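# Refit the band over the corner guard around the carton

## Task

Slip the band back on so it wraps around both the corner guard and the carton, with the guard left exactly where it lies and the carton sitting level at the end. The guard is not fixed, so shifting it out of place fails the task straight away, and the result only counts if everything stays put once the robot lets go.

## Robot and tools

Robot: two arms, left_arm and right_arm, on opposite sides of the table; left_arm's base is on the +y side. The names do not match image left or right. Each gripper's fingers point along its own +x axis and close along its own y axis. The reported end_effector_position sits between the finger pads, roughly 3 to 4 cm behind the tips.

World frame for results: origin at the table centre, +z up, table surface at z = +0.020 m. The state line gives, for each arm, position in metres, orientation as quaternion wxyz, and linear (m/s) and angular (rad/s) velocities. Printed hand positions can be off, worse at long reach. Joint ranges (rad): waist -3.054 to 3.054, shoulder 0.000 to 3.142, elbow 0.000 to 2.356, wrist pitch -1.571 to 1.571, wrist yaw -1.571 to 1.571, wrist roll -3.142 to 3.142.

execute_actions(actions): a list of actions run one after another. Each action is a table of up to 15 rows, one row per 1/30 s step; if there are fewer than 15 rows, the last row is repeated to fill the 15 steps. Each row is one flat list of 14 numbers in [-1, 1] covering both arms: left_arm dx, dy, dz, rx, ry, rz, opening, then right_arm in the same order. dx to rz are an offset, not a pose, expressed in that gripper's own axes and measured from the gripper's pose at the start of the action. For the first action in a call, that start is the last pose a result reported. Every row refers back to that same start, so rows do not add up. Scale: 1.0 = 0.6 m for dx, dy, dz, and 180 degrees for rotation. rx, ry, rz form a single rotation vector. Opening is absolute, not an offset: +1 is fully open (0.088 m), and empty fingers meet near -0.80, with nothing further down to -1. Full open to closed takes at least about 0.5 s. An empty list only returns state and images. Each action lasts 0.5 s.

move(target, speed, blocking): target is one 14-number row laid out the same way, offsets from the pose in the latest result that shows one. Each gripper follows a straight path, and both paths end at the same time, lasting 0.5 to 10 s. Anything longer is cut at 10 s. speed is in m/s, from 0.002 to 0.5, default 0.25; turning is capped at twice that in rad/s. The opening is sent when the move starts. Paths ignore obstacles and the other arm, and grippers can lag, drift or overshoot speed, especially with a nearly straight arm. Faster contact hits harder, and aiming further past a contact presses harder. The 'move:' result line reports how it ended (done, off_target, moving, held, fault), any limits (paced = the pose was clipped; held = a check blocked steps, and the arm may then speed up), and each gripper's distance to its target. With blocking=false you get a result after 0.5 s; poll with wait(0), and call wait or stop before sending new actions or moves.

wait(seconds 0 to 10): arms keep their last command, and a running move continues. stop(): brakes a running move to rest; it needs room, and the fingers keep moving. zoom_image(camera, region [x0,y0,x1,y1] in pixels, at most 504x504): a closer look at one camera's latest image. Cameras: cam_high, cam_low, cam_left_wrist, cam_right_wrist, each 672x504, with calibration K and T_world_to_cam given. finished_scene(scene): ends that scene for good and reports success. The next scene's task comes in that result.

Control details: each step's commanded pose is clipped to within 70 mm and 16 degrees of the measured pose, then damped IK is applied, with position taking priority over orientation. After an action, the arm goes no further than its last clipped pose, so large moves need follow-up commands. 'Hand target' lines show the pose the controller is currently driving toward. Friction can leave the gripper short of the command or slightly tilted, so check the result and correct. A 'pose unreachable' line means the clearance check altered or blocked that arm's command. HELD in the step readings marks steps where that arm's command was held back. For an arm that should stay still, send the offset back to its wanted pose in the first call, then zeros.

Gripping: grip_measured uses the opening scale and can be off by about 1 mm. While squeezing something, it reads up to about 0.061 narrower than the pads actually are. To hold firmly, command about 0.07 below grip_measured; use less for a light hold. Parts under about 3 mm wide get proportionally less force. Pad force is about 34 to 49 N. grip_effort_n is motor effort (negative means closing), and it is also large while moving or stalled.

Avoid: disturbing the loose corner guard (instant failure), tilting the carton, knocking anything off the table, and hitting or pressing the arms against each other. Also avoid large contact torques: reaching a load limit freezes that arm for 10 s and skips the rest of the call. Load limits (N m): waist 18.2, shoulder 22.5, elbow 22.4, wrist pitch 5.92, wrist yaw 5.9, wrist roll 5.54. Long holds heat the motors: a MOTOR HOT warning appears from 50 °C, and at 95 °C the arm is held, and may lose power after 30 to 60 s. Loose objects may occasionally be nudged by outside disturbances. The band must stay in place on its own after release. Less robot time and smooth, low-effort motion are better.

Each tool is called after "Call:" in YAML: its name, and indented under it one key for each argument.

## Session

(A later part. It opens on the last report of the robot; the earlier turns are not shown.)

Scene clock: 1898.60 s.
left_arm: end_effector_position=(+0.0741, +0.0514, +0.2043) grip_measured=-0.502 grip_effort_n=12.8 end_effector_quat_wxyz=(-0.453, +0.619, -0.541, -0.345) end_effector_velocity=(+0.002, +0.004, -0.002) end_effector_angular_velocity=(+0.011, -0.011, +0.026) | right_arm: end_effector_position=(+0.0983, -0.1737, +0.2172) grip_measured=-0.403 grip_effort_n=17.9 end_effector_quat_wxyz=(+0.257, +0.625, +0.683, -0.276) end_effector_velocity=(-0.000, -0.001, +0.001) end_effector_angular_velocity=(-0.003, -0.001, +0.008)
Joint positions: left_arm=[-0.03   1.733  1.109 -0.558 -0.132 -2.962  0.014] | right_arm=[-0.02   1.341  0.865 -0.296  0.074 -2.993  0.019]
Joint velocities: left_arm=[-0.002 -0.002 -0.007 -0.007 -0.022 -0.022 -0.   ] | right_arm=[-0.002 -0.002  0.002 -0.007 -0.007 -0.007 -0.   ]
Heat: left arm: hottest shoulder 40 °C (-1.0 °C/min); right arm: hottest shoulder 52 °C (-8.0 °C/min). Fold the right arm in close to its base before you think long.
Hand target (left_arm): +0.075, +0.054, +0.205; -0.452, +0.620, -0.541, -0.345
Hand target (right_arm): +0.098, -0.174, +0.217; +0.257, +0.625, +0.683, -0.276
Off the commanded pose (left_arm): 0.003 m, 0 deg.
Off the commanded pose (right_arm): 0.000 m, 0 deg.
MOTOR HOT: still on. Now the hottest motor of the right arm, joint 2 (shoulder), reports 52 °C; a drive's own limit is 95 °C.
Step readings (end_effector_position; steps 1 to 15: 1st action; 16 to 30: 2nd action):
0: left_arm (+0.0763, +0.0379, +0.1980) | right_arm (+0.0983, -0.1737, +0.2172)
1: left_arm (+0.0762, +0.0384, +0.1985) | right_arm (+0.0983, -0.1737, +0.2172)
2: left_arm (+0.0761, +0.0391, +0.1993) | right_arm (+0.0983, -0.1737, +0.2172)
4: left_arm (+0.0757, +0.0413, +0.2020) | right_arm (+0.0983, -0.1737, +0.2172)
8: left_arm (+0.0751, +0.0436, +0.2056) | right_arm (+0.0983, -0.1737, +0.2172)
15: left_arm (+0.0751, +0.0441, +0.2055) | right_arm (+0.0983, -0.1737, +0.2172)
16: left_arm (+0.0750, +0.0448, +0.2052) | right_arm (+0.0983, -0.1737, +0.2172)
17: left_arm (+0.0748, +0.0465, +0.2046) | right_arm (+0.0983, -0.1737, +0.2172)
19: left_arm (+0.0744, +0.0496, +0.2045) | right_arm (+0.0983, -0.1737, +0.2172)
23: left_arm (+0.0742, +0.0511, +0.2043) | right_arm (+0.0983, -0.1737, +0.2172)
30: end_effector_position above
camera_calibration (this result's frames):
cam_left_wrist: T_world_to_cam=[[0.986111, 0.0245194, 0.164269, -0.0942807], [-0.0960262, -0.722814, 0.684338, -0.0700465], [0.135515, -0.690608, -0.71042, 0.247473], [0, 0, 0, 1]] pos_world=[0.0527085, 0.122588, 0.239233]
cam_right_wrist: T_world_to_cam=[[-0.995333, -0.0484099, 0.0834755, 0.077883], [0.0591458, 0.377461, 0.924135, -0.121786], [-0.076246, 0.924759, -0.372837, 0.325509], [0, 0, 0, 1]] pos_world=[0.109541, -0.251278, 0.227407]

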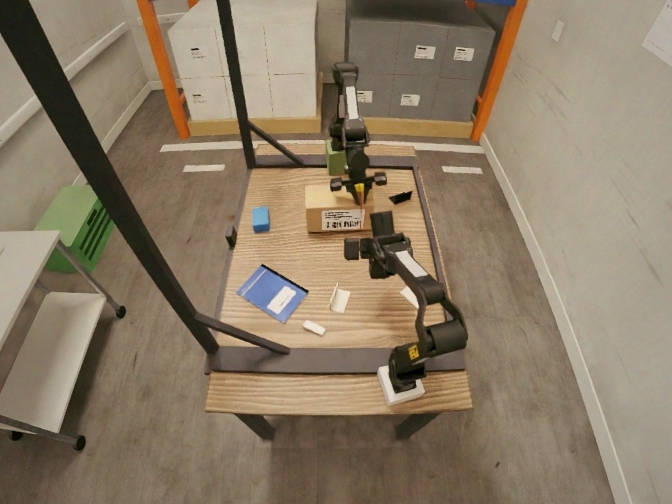

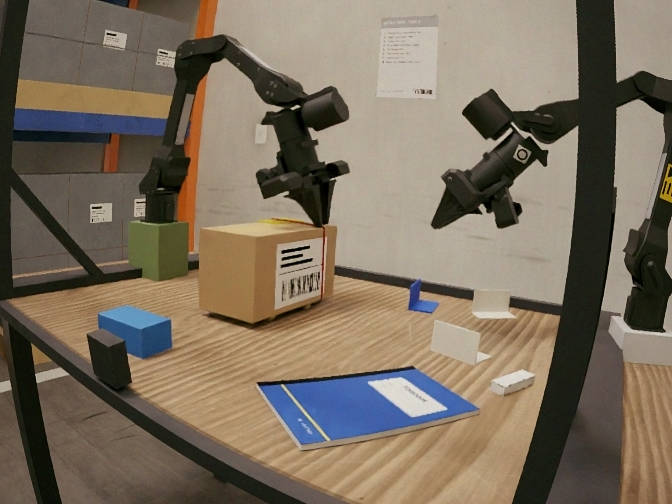

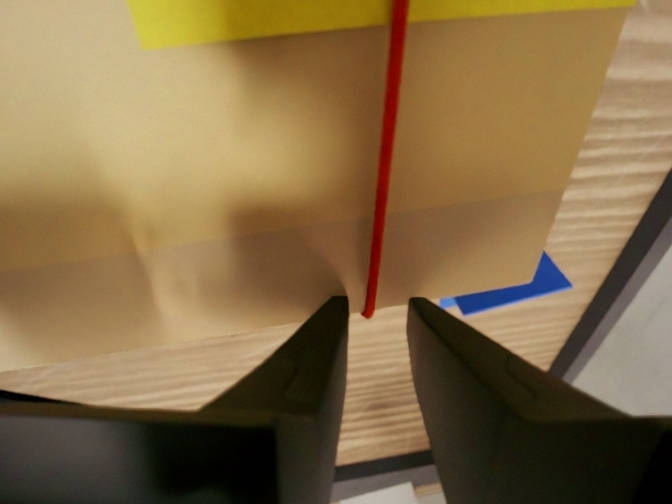

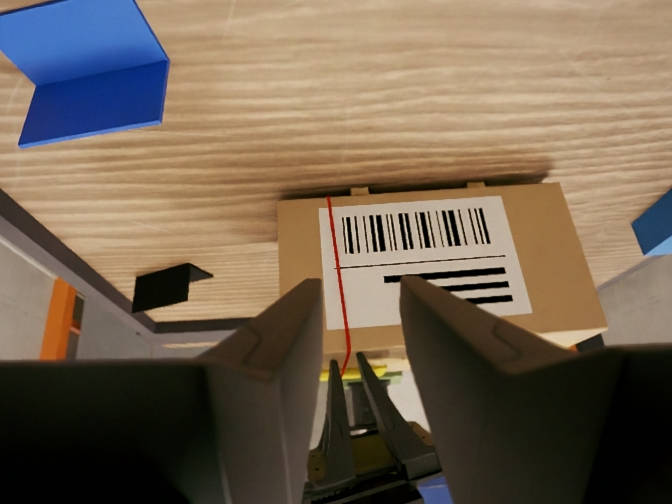

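Call:
execute_actions:
  actions:
    - [[0.014,0,0,0,0,0,-0.5, 0,0,0,0,0,0,-0.4]]
    - [[0.004,0,0,0,0,0,-0.5, 0,0,0,0,0,0,-0.4]]

Call:
zoom_image:
  camera: "cam_right_wrist"
  region: [260, 180, 420, 400]

Scene clock: 1903.93 s.
left_arm: end_effector_position=(+0.0752, +0.0452, +0.2050) grip_measured=-0.502 grip_effort_n=12.8 end_effector_quat_wxyz=(-0.445, +0.626, -0.544, -0.337) end_effector_velocity=(+0.002, +0.005, +0.000) end_effector_angular_velocity=(+0.018, -0.015, +0.013) | right_arm: end_effector_position=(+0.0983, -0.1737, +0.2172) grip_measured=-0.403 grip_effort_n=18.4 end_effector_quat_wxyz=(+0.257, +0.625, +0.683, -0.276) end_effector_velocity=(-0.000, +0.000, +0.001) end_effector_angular_velocity=(+0.007, +0.001, +0.008)
Joint positions: left_arm=[-0.029  1.738  1.109 -0.524 -0.132 -2.962  0.014] | right_arm=[-0.02   1.341  0.865 -0.296  0.074 -2.993  0.019]
Joint velocities: left_arm=[-0.002 -0.007 -0.002 -0.022 -0.022 -0.007 -0.   ] | right_arm=[-0.002 -0.002 -0.002  0.007 -0.007 -0.007  0.   ]
Heat: left arm: hottest shoulder 40 °C (-1.0 °C/min); right arm: hottest shoulder 51 °C (-8.1 °C/min). Fold the right arm in close to its base before you think long.
Hand target (left_arm): +0.076, +0.046, +0.202; -0.447, +0.625, -0.543, -0.339
Hand target (right_arm): +0.098, -0.174, +0.217; +0.257, +0.625, +0.683, -0.276
Off the commanded pose (left_arm): 0.003 m, 0 deg.
Off the commanded pose (right_arm): 0.000 m, 0 deg.
MOTOR HOT: still on. Now the hottest motor of the right arm, joint 2 (shoulder), reports 51 °C; a drive's own limit is 95 °C.
Step readings (end_effector_position; steps 1 to 15: 1st action; 16 to 30: 2nd action):
0: left_arm (+0.0741, +0.0516, +0.2042) | right_arm (+0.0983, -0.1737, +0.2172)
1: left_arm (+0.0742, +0.0509, +0.2045) | right_arm (+0.0983, -0.1737, +0.2172)
2: left_arm (+0.0745, +0.0496, +0.2050) | right_arm (+0.0983, -0.1737, +0.2172)
4: left_arm (+0.0748, +0.0475, +0.2054) | right_arm (+0.0983, -0.1737, +0.2172)
8: left_arm (+0.0750, +0.0468, +0.2048) | right_arm (+0.0983, -0.1737, +0.2172)
15: left_arm (+0.0751, +0.0464, +0.2044) | right_arm (+0.0983, -0.1737, +0.2172)
16: left_arm (+0.0751, +0.0463, +0.2045) | right_arm (+0.0983, -0.1737, +0.2172)
17: left_arm (+0.0751, +0.0460, +0.2046) | right_arm (+0.0983, -0.1737, +0.2172)
19: left_arm (+0.0752, +0.0455, +0.2049) | right_arm (+0.0983, -0.1737, +0.2172)
23: left_arm (+0.0752, +0.0452, +0.2050) | right_arm (+0.0983, -0.1737, +0.2172)
30: end_effector_position above
camera_calibration (this result's frames):
cam_left_wrist: T_world_to_cam=[[0.985524, 0.0297844, 0.166901, -0.0960368], [-0.0978558, -0.703976, 0.70345, -0.0795727], [0.138446, -0.709599, -0.690871, 0.240085], [0, 0, 0, 1]] pos_world=[0.053621, 0.117207, 0.237872]
cam_right_wrist: T_world_to_cam=[[-0.995333, -0.0484099, 0.0834755, 0.077883], [0.0591458, 0.377461, 0.924135, -0.121786], [-0.076246, 0.924759, -0.372837, 0.325509], [0, 0, 0, 1]] pos_world=[0.109541, -0.251278, 0.227407]

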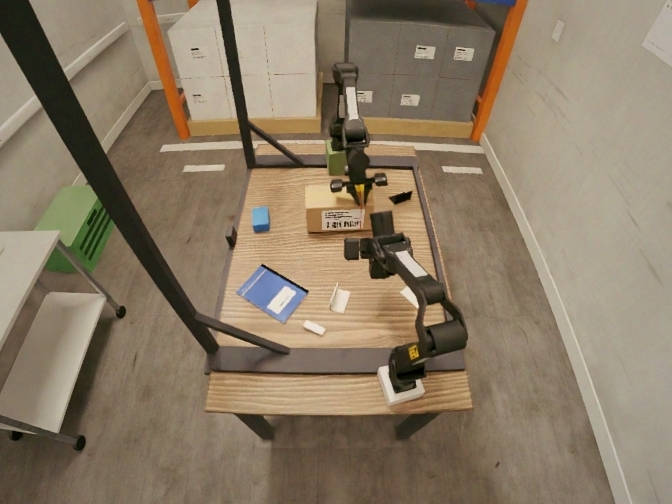

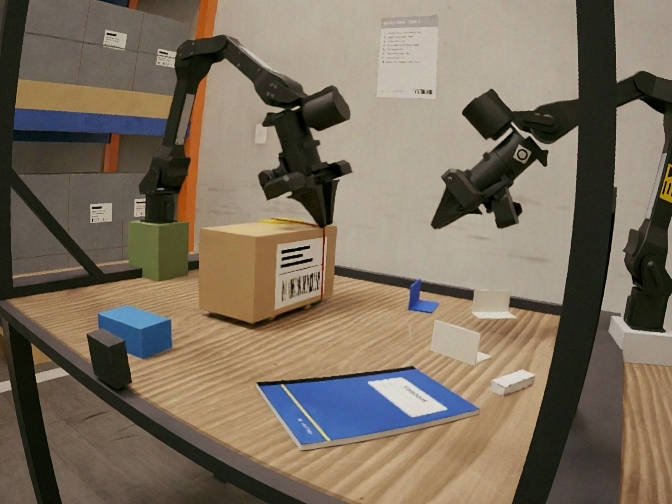

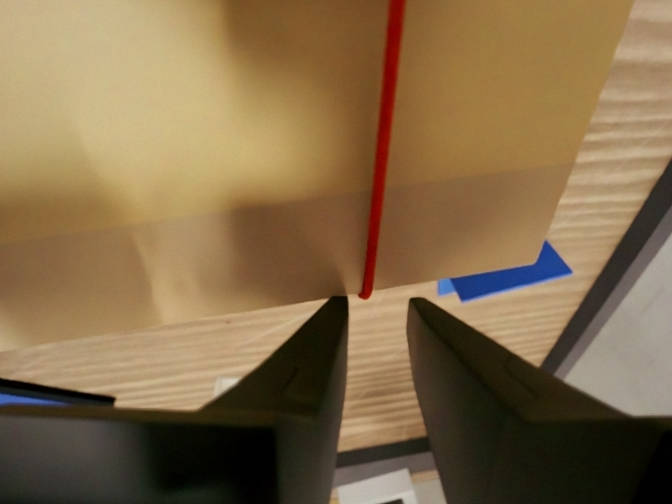

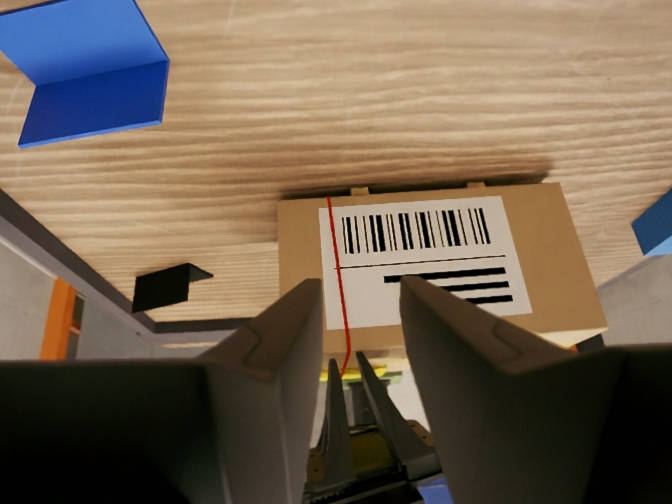

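Region (260, 180, 420, 400) of cam_right_wrist's 672x504 image, scaled by 2.291, with more detail than that image has; it fills the left 367 columns of this view, and the rest is white.

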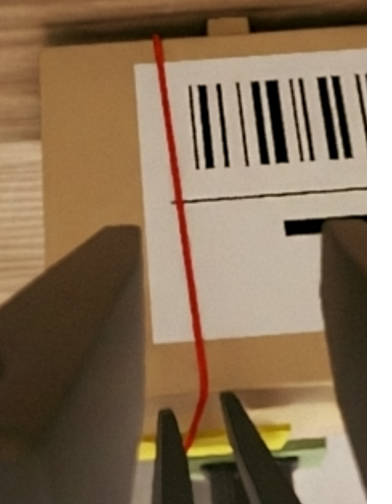

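Call:
execute_actions:
  actions:
    - [[0.012,0.002,0.013,0,0,0,-0.5, 0,0,0,0,0,0,-0.4]]
    - [[0,0,0,0,0,0,-0.5, 0,0,0,0,0,0,-0.4]]

Call:
zoom_image:
  camera: "cam_right_wrist"
  region: [260, 180, 420, 400]

Scene clock: 1911.83 s.
left_arm: end_effector_position=(+0.0754, +0.0434, +0.2011) grip_measured=-0.502 grip_effort_n=12.8 end_effector_quat_wxyz=(-0.439, +0.631, -0.547, -0.330) end_effector_velocity=(-0.000, -0.001, +0.002) end_effector_angular_velocity=(-0.017, +0.014, +0.019) | right_arm: end_effector_position=(+0.0983, -0.1737, +0.2172) grip_measured=-0.403 grip_effort_n=18.4 end_effector_quat_wxyz=(+0.257, +0.625, +0.683, -0.276) end_effector_velocity=(-0.000, -0.002, -0.001) end_effector_angular_velocity=(-0.011, +0.019, +0.003)
Joint positions: left_arm=[-0.029  1.738  1.084 -0.478 -0.132 -2.962  0.014] | right_arm=[-0.02   1.341  0.865 -0.296  0.074 -2.993  0.019]
Joint velocities: left_arm=[ 0.002 -0.007 -0.002  0.007  0.007 -0.022 -0.   ] | right_arm=[-0.007 -0.002 -0.002 -0.007 -0.022  0.007  0.   ]
Heat: left arm: hottest shoulder 40 °C (-1.0 °C/min); right arm: hottest shoulder 50 °C (-8.1 °C/min). Fold the right arm in close to its base before you think long.
Hand target (left_arm): +0.075, +0.044, +0.201; -0.439, +0.631, -0.547, -0.331
Hand target (right_arm): +0.098, -0.174, +0.217; +0.257, +0.625, +0.683, -0.276
Off the commanded pose (left_arm): 0.000 m, 0 deg.
Off the commanded pose (right_arm): 0.000 m, 0 deg.
MOTOR HOT: still on. Now the hottest motor of the right arm, joint 2 (shoulder), reports 50 °C; a drive's own limit is 95 °C.
Step readings (end_effector_position; steps 1 to 15: 1st action; 16 to 30: 2nd action):
0: left_arm (+0.0752, +0.0452, +0.2050) | right_arm (+0.0983, -0.1737, +0.2172)
1: left_arm (+0.0753, +0.0449, +0.2044) | right_arm (+0.0983, -0.1737, +0.2172)
2: left_arm (+0.0753, +0.0444, +0.2034) | right_arm (+0.0983, -0.1737, +0.2172)
4: left_arm (+0.0753, +0.0443, +0.2019) | right_arm (+0.0983, -0.1737, +0.2172)
8: left_arm (+0.0754, +0.0439, +0.2011) | right_arm (+0.0983, -0.1737, +0.2172)
15: left_arm (+0.0754, +0.0438, +0.2009) | right_arm (+0.0983, -0.1737, +0.2172)
16: left_arm (+0.0754, +0.0437, +0.2009) | right_arm (+0.0983, -0.1737, +0.2172)
17: left_arm (+0.0754, +0.0437, +0.2010) | right_arm (+0.0983, -0.1737, +0.2172)
19: left_arm (+0.0754, +0.0435, +0.2010) | right_arm (+0.0983, -0.1737, +0.2172)
23: left_arm (+0.0754, +0.0434, +0.2011) | right_arm (+0.0983, -0.1737, +0.2172)
30: end_effector_position above
camera_calibration (this result's frames):
cam_left_wrist: T_world_to_cam=[[0.985076, 0.0333428, 0.168862, -0.0960591], [-0.0997526, -0.688912, 0.717948, -0.0814276], [0.140269, -0.724077, -0.675305, 0.233488], [0, 0, 0, 1]] pos_world=[0.0537516, 0.11617, 0.232357]
cam_right_wrist: T_world_to_cam=[[-0.995333, -0.0484099, 0.0834755, 0.077883], [0.0591458, 0.377461, 0.924135, -0.121786], [-0.076246, 0.924759, -0.372837, 0.325509], [0, 0, 0, 1]] pos_world=[0.109541, -0.251278, 0.227407]

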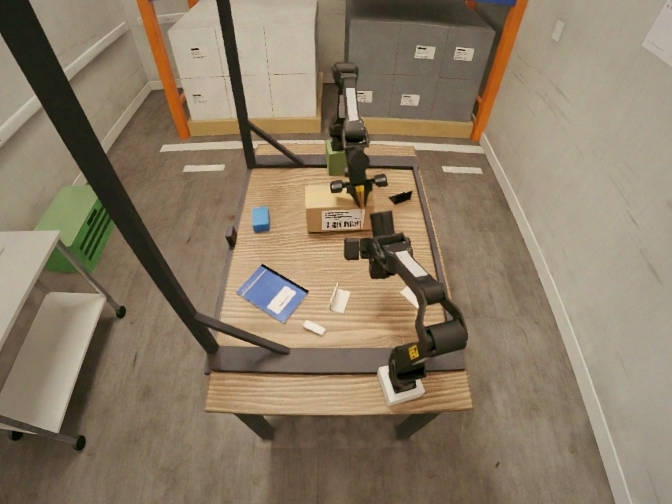

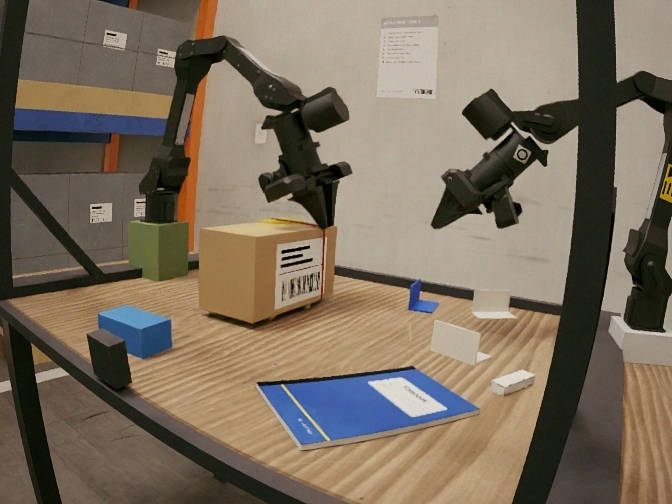

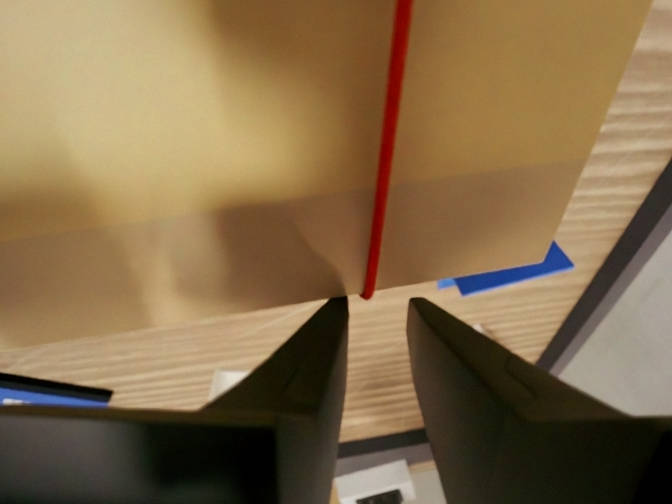

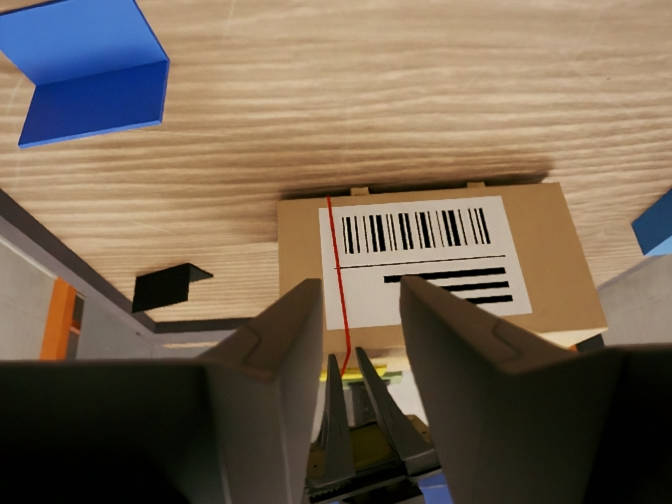

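Region (260, 180, 420, 400) of cam_right_wrist's 672x504 image, scaled by 2.291, with more detail than that image has; it fills the left 367 columns of this view, and the rest is white.

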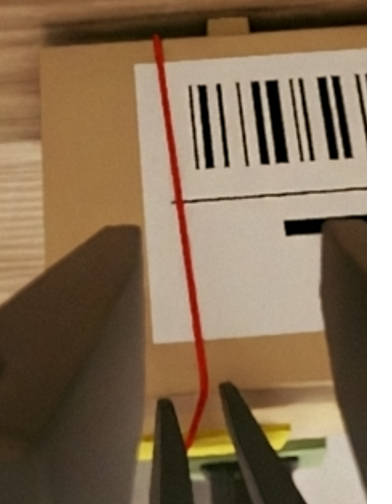

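Call:
execute_actions:
  actions:
    - [[-0.008,0,0.004,0,-0.045,0,-0.5, 0,0,0,0,0,0,-0.4]]
    - [[0,0,0,0,0,0,-0.5, 0,0,0,0,0,0,-0.4]]

Call:
zoom_image:
  camera: "cam_right_wrist"
  region: [260, 180, 420, 400]

Scene clock: 1919.30 s.
left_arm: end_effector_position=(+0.0750, +0.0492, +0.2075) grip_measured=-0.502 grip_effort_n=12.8 end_effector_quat_wxyz=(-0.473, +0.608, -0.518, -0.372) end_effector_velocity=(-0.004, -0.002, +0.002) end_effector_angular_velocity=(-0.014, +0.008, -0.003) | right_arm: end_effector_position=(+0.0983, -0.1737, +0.2172) grip_measured=-0.403 grip_effort_n=18.4 end_effector_quat_wxyz=(+0.257, +0.625, +0.683, -0.276) end_effector_velocity=(-0.000, +0.000, +0.001) end_effector_angular_velocity=(+0.005, +0.012, -0.002)
Joint positions: left_arm=[-0.037  1.79   1.216 -0.69  -0.153 -2.988  0.014] | right_arm=[-0.02   1.341  0.865 -0.296  0.074 -2.993  0.019]
Joint velocities: left_arm=[-0.007 -0.007 -0.002  0.007  0.007 -0.007 -0.   ] | right_arm=[-0.002 -0.002 -0.002  0.007 -0.007  0.007  0.   ]
Heat: left arm: hottest shoulder 39 °C (-3.0 °C/min); right arm: hottest shoulder 49 °C (-9.1 °C/min). Fold the right arm in close to its base before you think long.
Hand target (left_arm): +0.075, +0.049, +0.207; -0.473, +0.608, -0.518, -0.372
Hand target (right_arm): +0.098, -0.174, +0.217; +0.257, +0.625, +0.683, -0.276
Off the commanded pose (left_arm): 0.000 m, 0 deg.
Off the commanded pose (right_arm): 0.000 m, 0 deg.
MOTOR HOT: still on. Now the hottest motor of the right arm, joint 2 (shoulder), reports 49 °C; a drive's own limit is 95 °C.
Step readings (end_effector_position; steps 1 to 15: 1st action; 16 to 30: 2nd action):
0: left_arm (+0.0754, +0.0434, +0.2011) | right_arm (+0.0983, -0.1737, +0.2172)
1: left_arm (+0.0754, +0.0440, +0.2026) | right_arm (+0.0983, -0.1737, +0.2172)
2: left_arm (+0.0754, +0.0445, +0.2056) | right_arm (+0.0983, -0.1737, +0.2172)
4: left_arm (+0.0752, +0.0456, +0.2103) | right_arm (+0.0983, -0.1737, +0.2172)
8: left_arm (+0.0750, +0.0478, +0.2092) | right_arm (+0.0983, -0.1737, +0.2172)
15: left_arm (+0.0750, +0.0492, +0.2074) | right_arm (+0.0983, -0.1737, +0.2172)
16: left_arm (+0.0750, +0.0492, +0.2075) | right_arm (+0.0983, -0.1737, +0.2172)
17: left_arm (+0.0750, +0.0492, +0.2075) | right_arm (+0.0983, -0.1737, +0.2172)
19: left_arm (+0.0750, +0.0492, +0.2075) | right_arm (+0.0983, -0.1737, +0.2172)
23: left_arm (+0.0750, +0.0492, +0.2075) | right_arm (+0.0983, -0.1737, +0.2172)
30: end_effector_position above
camera_calibration (this result's frames):
cam_left_wrist: T_world_to_cam=[[0.985095, 0.0350284, 0.168408, -0.096879], [-0.0790103, -0.77751, 0.623888, -0.0597999], [0.152792, -0.627895, -0.763153, 0.254552], [0, 0, 0, 1]] pos_world=[0.0518166, 0.11673, 0.247886]
cam_right_wrist: T_world_to_cam=[[-0.995333, -0.0484099, 0.0834755, 0.077883], [0.0591458, 0.377461, 0.924135, -0.121786], [-0.076246, 0.924759, -0.372837, 0.325509], [0, 0, 0, 1]] pos_world=[0.109541, -0.251278, 0.227407]

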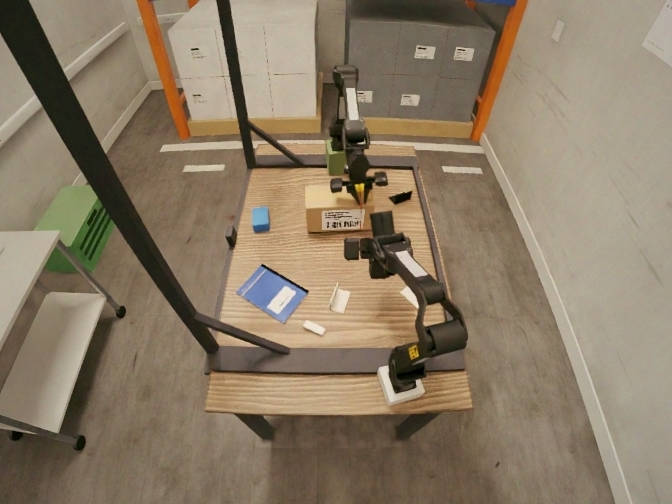

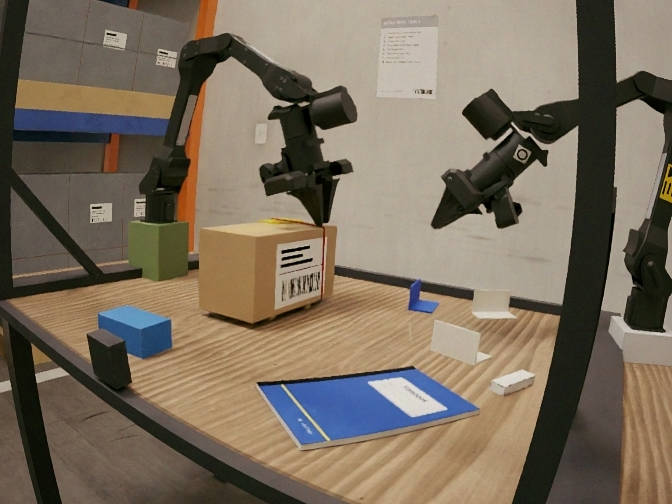

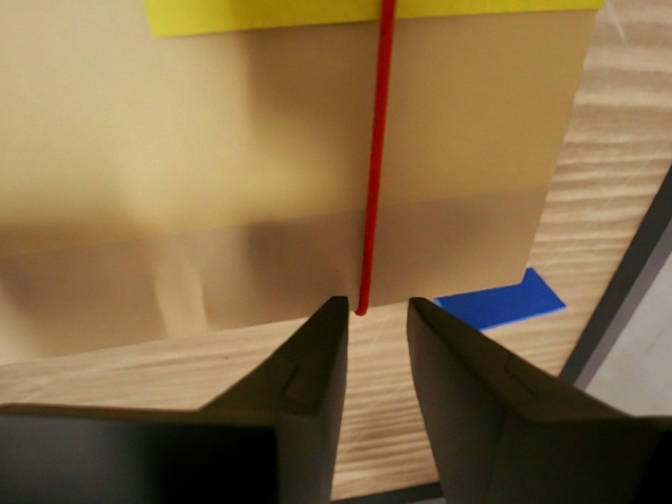

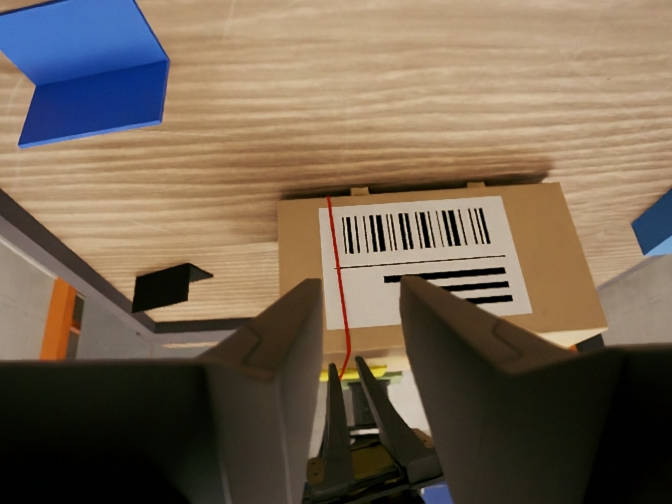

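Region (260, 180, 420, 400) of cam_right_wrist's 672x504 image, scaled by 2.291, with more detail than that image has; it fills the left 367 columns of this view, and the rest is white.

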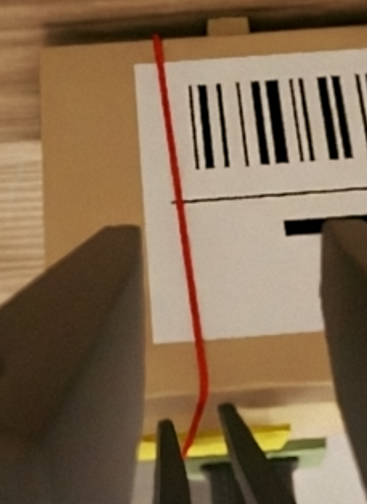

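Call:
execute_actions:
  actions:
    - [[0.013,0.002,0.006,0,-0.015,0,-0.5, 0,0,0,0,0,0,-0.4]]
    - [[0,0,0,0,0,0,-0.5, 0,0,0,0,0,0,-0.4]]

Call:
zoom_image:
  camera: "cam_right_wrist"
  region: [260, 180, 420, 400]

Scene clock: 1924.13 s.
left_arm: end_effector_position=(+0.0752, +0.0506, +0.2046) grip_measured=-0.502 grip_effort_n=12.8 end_effector_quat_wxyz=(-0.481, +0.601, -0.512, -0.381) end_effector_velocity=(-0.002, -0.001, +0.000) end_effector_angular_velocity=(-0.009, +0.008, +0.003) | right_arm: end_effector_position=(+0.0983, -0.1737, +0.2172) grip_measured=-0.403 grip_effort_n=18.4 end_effector_quat_wxyz=(+0.257, +0.625, +0.683, -0.276) end_effector_velocity=(-0.001, +0.001, -0.001) end_effector_angular_velocity=(+0.001, -0.000, +0.024)
Joint positions: left_arm=[-0.037  1.809  1.235 -0.72  -0.155 -2.991  0.014] | right_arm=[-0.02   1.341  0.865 -0.296  0.074 -2.993  0.019]
Joint velocities: left_arm=[-0.002 -0.002 -0.002  0.007  0.007 -0.007 -0.   ] | right_arm=[-0.007  0.002 -0.002  0.007 -0.022 -0.022 -0.   ]
Heat: left arm: hottest shoulder 40 °C (-2.0 °C/min); right arm: hottest shoulder 49 °C (-9.1 °C/min). Fold the right arm in close to its base before you think long.
Hand target (left_arm): +0.075, +0.051, +0.205; -0.481, +0.601, -0.512, -0.381
Hand target (right_arm): +0.098, -0.174, +0.217; +0.257, +0.625, +0.683, -0.276
Off the commanded pose (left_arm): 0.000 m, 0 deg.
Off the commanded pose (right_arm): 0.000 m, 0 deg.
MOTOR HOT: still on. Now the hottest motor of the right arm, joint 2 (shoulder), reports 49 °C; a drive's own limit is 95 °C.
Step readings (end_effector_position; steps 1 to 15: 1st action; 16 to 30: 2nd action):
0: left_arm (+0.0750, +0.0492, +0.2075) | right_arm (+0.0983, -0.1737, +0.2172)
1: left_arm (+0.0750, +0.0494, +0.2072) | right_arm (+0.0983, -0.1737, +0.2172)
2: left_arm (+0.0749, +0.0502, +0.2065) | right_arm (+0.0983, -0.1737, +0.2172)
4: left_arm (+0.0750, +0.0508, +0.2050) | right_arm (+0.0983, -0.1737, +0.2172)
8: left_arm (+0.0752, +0.0506, +0.2046) | right_arm (+0.0983, -0.1737, +0.2172)
15: left_arm (+0.0752, +0.0506, +0.2046) | right_arm (+0.0983, -0.1737, +0.2172)
16: left_arm (+0.0752, +0.0506, +0.2046) | right_arm (+0.0983, -0.1737, +0.2172)
17: left_arm (+0.0752, +0.0506, +0.2046) | right_arm (+0.0983, -0.1737, +0.2172)
19: left_arm (+0.0752, +0.0506, +0.2046) | right_arm (+0.0983, -0.1737, +0.2172)
23: left_arm (+0.0752, +0.0506, +0.2046) | right_arm (+0.0983, -0.1737, +0.2172)
30: end_effector_position above
camera_calibration (this result's frames):
cam_left_wrist: T_world_to_cam=[[0.985322, 0.0336772, 0.167354, -0.0963498], [-0.0749489, -0.795465, 0.601347, -0.0516713], [0.153376, -0.605064, -0.781264, 0.255734], [0, 0, 0, 1]] pos_world=[0.0518393, 0.116878, 0.246993]
cam_right_wrist: T_world_to_cam=[[-0.995333, -0.0484099, 0.0834755, 0.077883], [0.0591458, 0.377461, 0.924135, -0.121786], [-0.076246, 0.924759, -0.372837, 0.325509], [0, 0, 0, 1]] pos_world=[0.109541, -0.251278, 0.227407]

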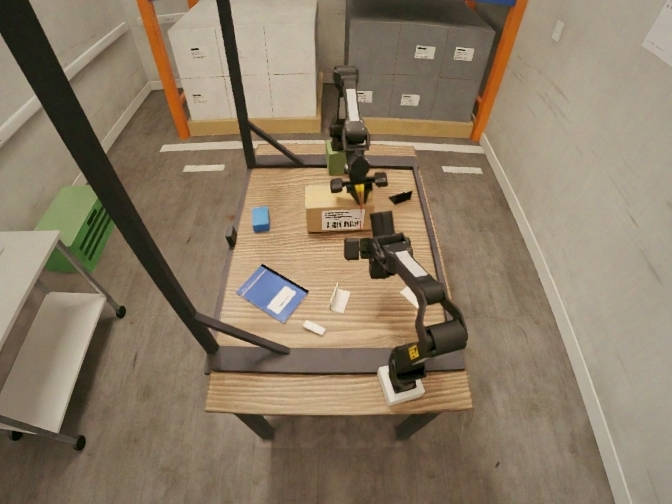

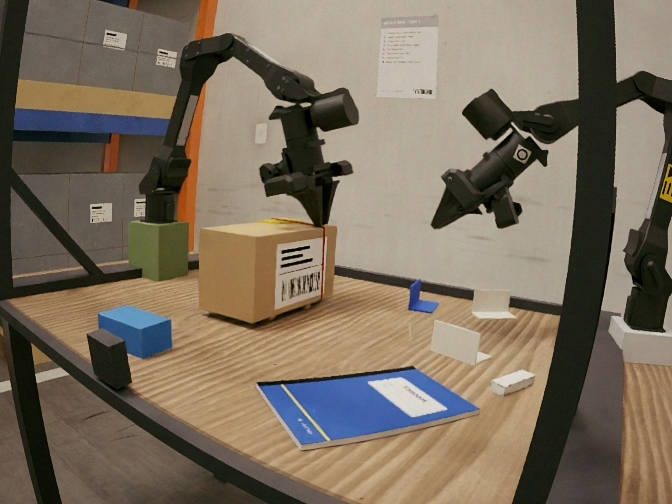

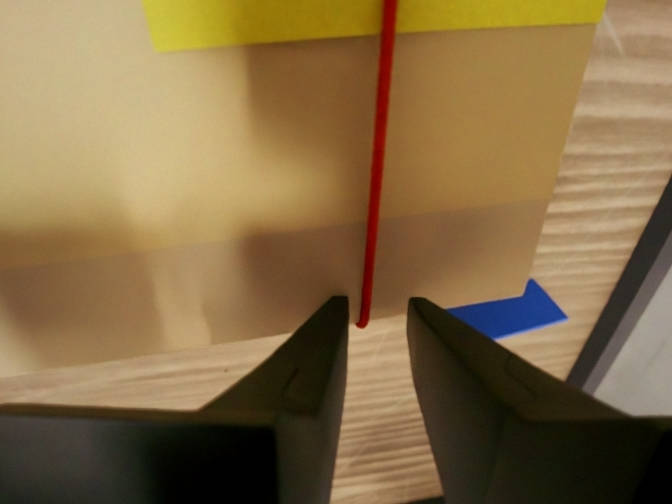

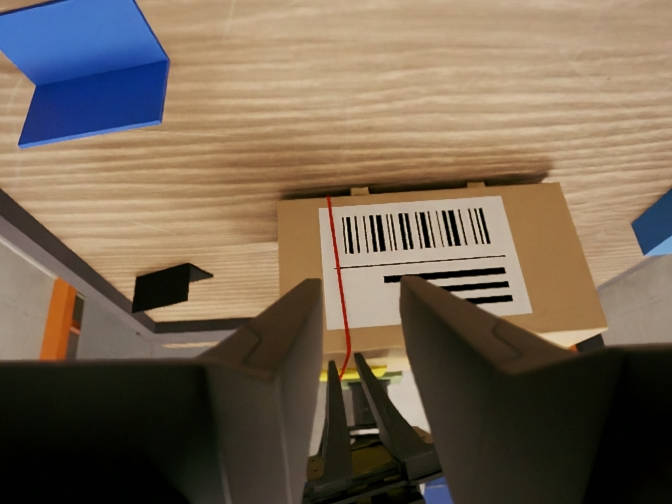

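Region (260, 180, 420, 400) of cam_right_wrist's 672x504 image, scaled by 2.291, with more detail than that image has; it fills the left 367 columns of this view, and the rest is white.

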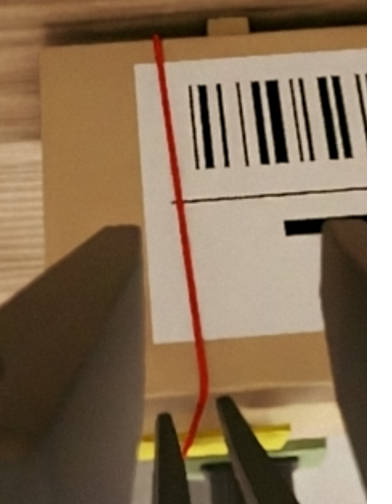

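Continue down a bit.

Call:
execute_actions:
  actions:
    - [[0.011,0.002,0.005,0,-0.01,0,-0.5, 0,0,0,0,0,0,-0.4]]
    - [[0,0,0,0,0,0,-0.5, 0,0,0,0,0,0,-0.4]]

Call:
zoom_image:
  camera: "cam_right_wrist"
  region: [260, 180, 420, 400]

Scene clock: 1928.30 s.
left_arm: end_effector_position=(+0.0752, +0.0509, +0.2042) grip_measured=-0.502 grip_effort_n=12.8 end_effector_quat_wxyz=(-0.483, +0.599, -0.511, -0.383) end_effector_velocity=(+0.002, +0.005, +0.001) end_effector_angular_velocity=(+0.015, -0.014, +0.024) | right_arm: end_effector_position=(+0.0983, -0.1737, +0.2172) grip_measured=-0.403 grip_effort_n=18.4 end_effector_quat_wxyz=(+0.257, +0.625, +0.683, -0.276) end_effector_velocity=(-0.000, -0.002, -0.001) end_effector_angular_velocity=(-0.009, -0.002, +0.024)
Joint positions: left_arm=[-0.037  1.814  1.241 -0.73  -0.156 -2.991  0.014] | right_arm=[-0.02   1.341  0.865 -0.296  0.074 -2.993  0.019]
Joint velocities: left_arm=[-0.002 -0.007 -0.002 -0.022 -0.022 -0.022 -0.   ] | right_arm=[-0.007 -0.002 -0.002 -0.007 -0.022 -0.022 -0.   ]
Heat: left arm: hottest shoulder 40 °C (-2.0 °C/min); right arm: hottest shoulder 48 °C (-9.1 °C/min). Fold the right arm in close to its base before you think long.
Hand target (left_arm): +0.075, +0.051, +0.204; -0.483, +0.599, -0.511, -0.383
Hand target (right_arm): +0.098, -0.174, +0.217; +0.257, +0.625, +0.683, -0.276
Off the commanded pose (left_arm): 0.000 m, 0 deg.
Off the commanded pose (right_arm): 0.000 m, 0 deg.
MOTOR HOT: still on. Now the hottest motor of the right arm, joint 2 (shoulder), reports 48 °C; a drive's own limit is 95 °C.
Step readings (end_effector_position; steps 1 to 15: 1st action; 16 to 30: 2nd action):
0: left_arm (+0.0752, +0.0506, +0.2046) | right_arm (+0.0983, -0.1737, +0.2172)
1: left_arm (+0.0752, +0.0507, +0.2046) | right_arm (+0.0983, -0.1737, +0.2172)
2: left_arm (+0.0752, +0.0507, +0.2046) | right_arm (+0.0983, -0.1737, +0.2172)
4: left_arm (+0.0751, +0.0509, +0.2046) | right_arm (+0.0983, -0.1737, +0.2172)
8: left_arm (+0.0752, +0.0509, +0.2044) | right_arm (+0.0983, -0.1737, +0.2172)
15: left_arm (+0.0752, +0.0509, +0.2042) | right_arm (+0.0983, -0.1737, +0.2172)
16: left_arm (+0.0752, +0.0509, +0.2042) | right_arm (+0.0983, -0.1737, +0.2172)
17: left_arm (+0.0752, +0.0509, +0.2042) | right_arm (+0.0983, -0.1737, +0.2172)
19: left_arm (+0.0752, +0.0509, +0.2042) | right_arm (+0.0983, -0.1737, +0.2172)
23: left_arm (+0.0752, +0.0509, +0.2042) | right_arm (+0.0983, -0.1737, +0.2172)
30: end_effector_position above
camera_calibration (this result's frames):
cam_left_wrist: T_world_to_cam=[[0.985425, 0.0327476, 0.166926, -0.0961956], [-0.0741503, -0.800467, 0.594772, -0.0496694], [0.153096, -0.598481, -0.786373, 0.256395], [0, 0, 0, 1]] pos_world=[0.0518575, 0.116839, 0.247222]
cam_right_wrist: T_world_to_cam=[[-0.995333, -0.0484099, 0.0834755, 0.077883], [0.0591458, 0.377461, 0.924135, -0.121786], [-0.076246, 0.924759, -0.372837, 0.325509], [0, 0, 0, 1]] pos_world=[0.109541, -0.251278, 0.227407]

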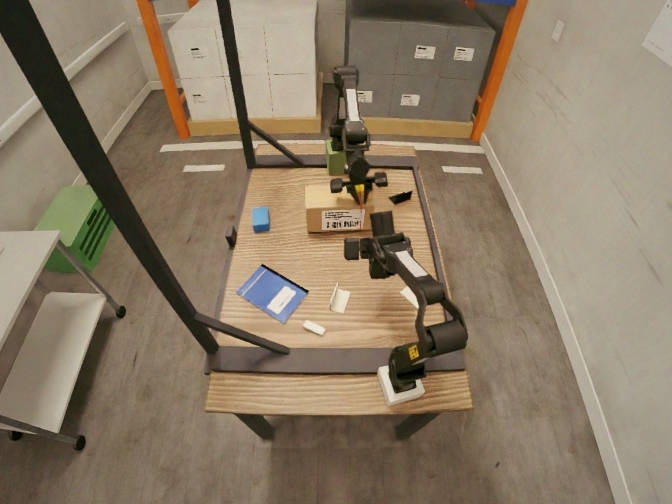

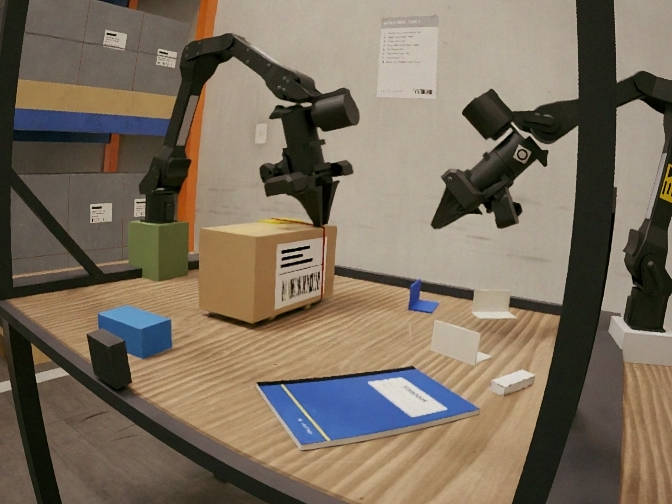

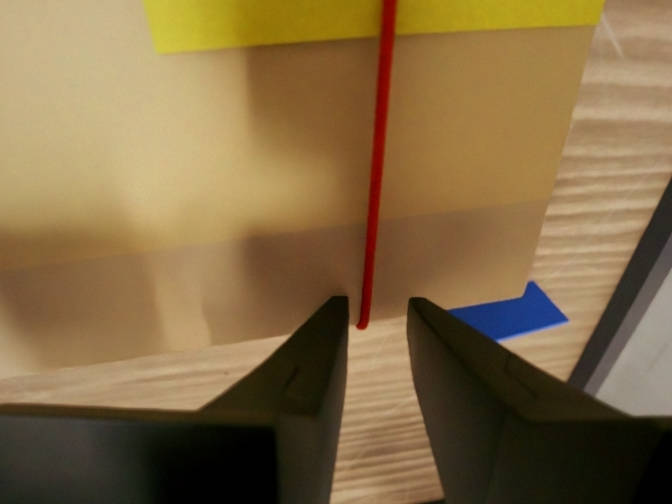

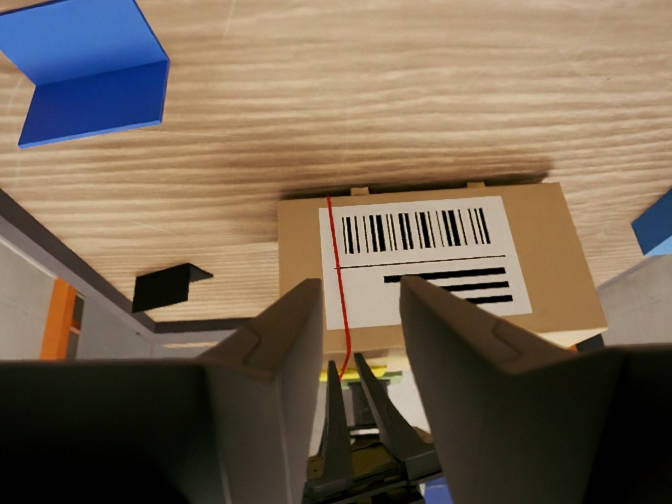

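Region (260, 180, 420, 400) of cam_right_wrist's 672x504 image, scaled by 2.291, with more detail than that image has; it fills the left 367 columns of this view, and the rest is white.

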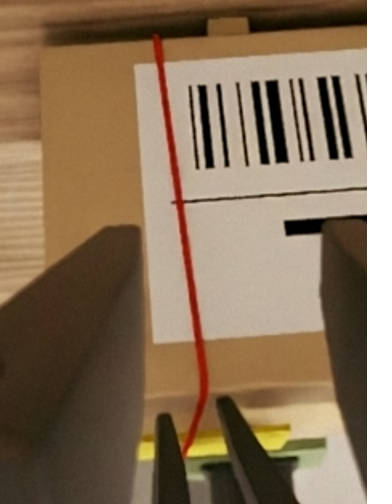

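Call:
move:
  target: [0.010,-0.025,0.002,0,0,0,-0.5, 0,0,0,0,0,0,-0.4]
  speed: 0.02

Call:
zoom_image:
  camera: "cam_right_wrist"
  region: [260, 180, 420, 400]

Scene clock: 1934.20 s.
left_arm: end_effector_position=(+0.0880, +0.0493, +0.2051) grip_measured=-0.502 grip_effort_n=12.8 end_effector_quat_wxyz=(-0.479, +0.601, -0.515, -0.380) end_effector_velocity=(-0.000, +0.004, -0.002) end_effector_angular_velocity=(+0.012, -0.003, +0.007) | right_arm: end_effector_position=(+0.0983, -0.1737, +0.2172) grip_measured=-0.403 grip_effort_n=18.4 end_effector_quat_wxyz=(+0.257, +0.625, +0.683, -0.276) end_effector_velocity=(+0.003, +0.003, +0.005) end_effector_angular_velocity=(+0.027, +0.006, -0.018)
Joint positions: left_arm=[ 0.002  1.814  1.242 -0.711 -0.14  -2.952  0.014] | right_arm=[-0.02   1.341  0.865 -0.296  0.074 -2.993  0.019]
Joint velocities: left_arm=[-0.002 -0.002 -0.007 -0.007 -0.007 -0.007 -0.   ] | right_arm=[-0.007 -0.007 -0.002  0.022  0.007  0.007  0.   ]
Heat: left arm: hottest shoulder 40 °C (-1.0 °C/min); right arm: hottest shoulder 48 °C (-9.1 °C/min). Fold the right arm in close to its base before you think long.
Hand target (left_arm): +0.091, +0.051, +0.201; -0.483, +0.599, -0.511, -0.383
Hand target (right_arm): +0.098, -0.174, +0.217; +0.257, +0.625, +0.683, -0.276
Off the commanded pose (left_arm): 0.005 m, 1 deg.
Off the commanded pose (right_arm): 0.000 m, 0 deg.
MOTOR HOT: still on. Now the hottest motor of the right arm, joint 2 (shoulder), reports 48 °C; a drive's own limit is 95 °C.
move: done
camera_calibration (this result's frames):
cam_left_wrist: T_world_to_cam=[[0.985988, 0.0326415, 0.163592, -0.108263], [-0.074392, -0.791719, 0.606339, -0.053312], [0.149311, -0.610013, -0.778197, 0.253426], [0, 0, 0, 1]] pos_world=[0.0649405, 0.115919, 0.247252]
cam_right_wrist: T_world_to_cam=[[-0.995333, -0.0484099, 0.0834755, 0.077883], [0.0591458, 0.377461, 0.924135, -0.121786], [-0.076246, 0.924759, -0.372837, 0.325509], [0, 0, 0, 1]] pos_world=[0.109541, -0.251278, 0.227407]

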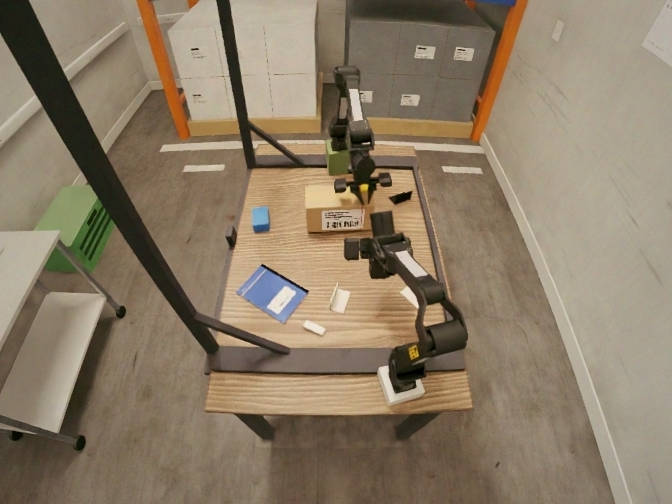

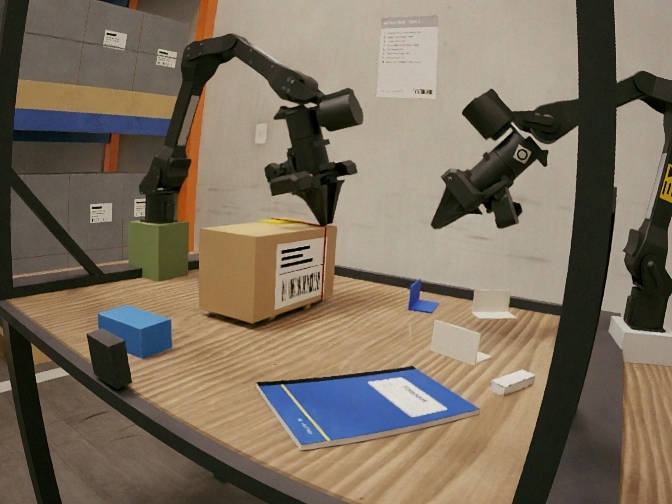

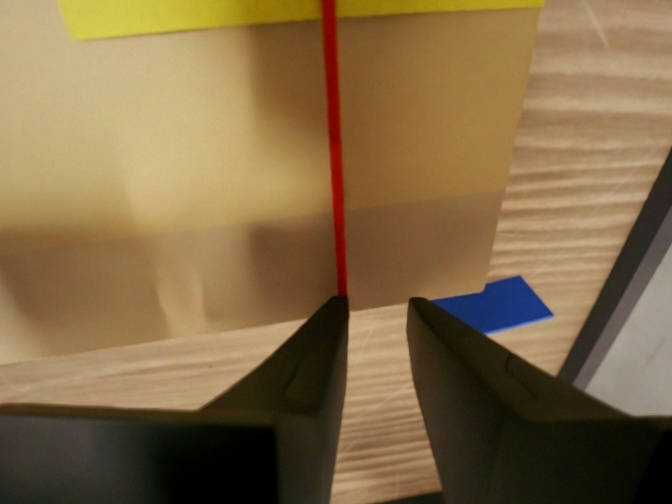

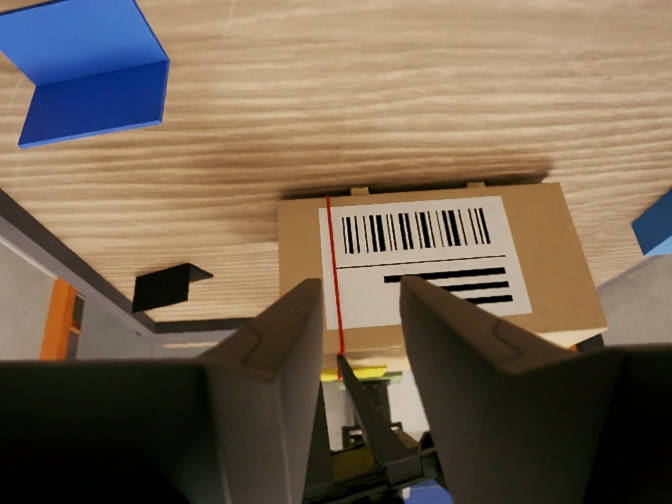

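Region (260, 180, 420, 400) of cam_right_wrist's 672x504 image, scaled by 2.291, with more detail than that image has; it fills the left 367 columns of this view, and the rest is white.

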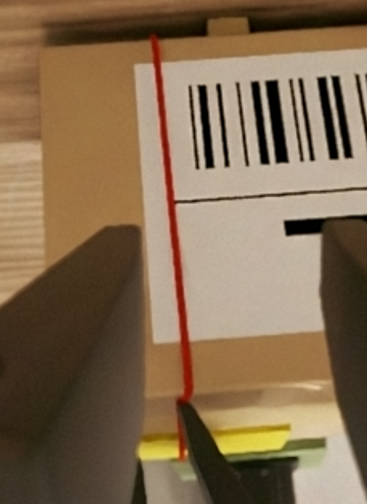

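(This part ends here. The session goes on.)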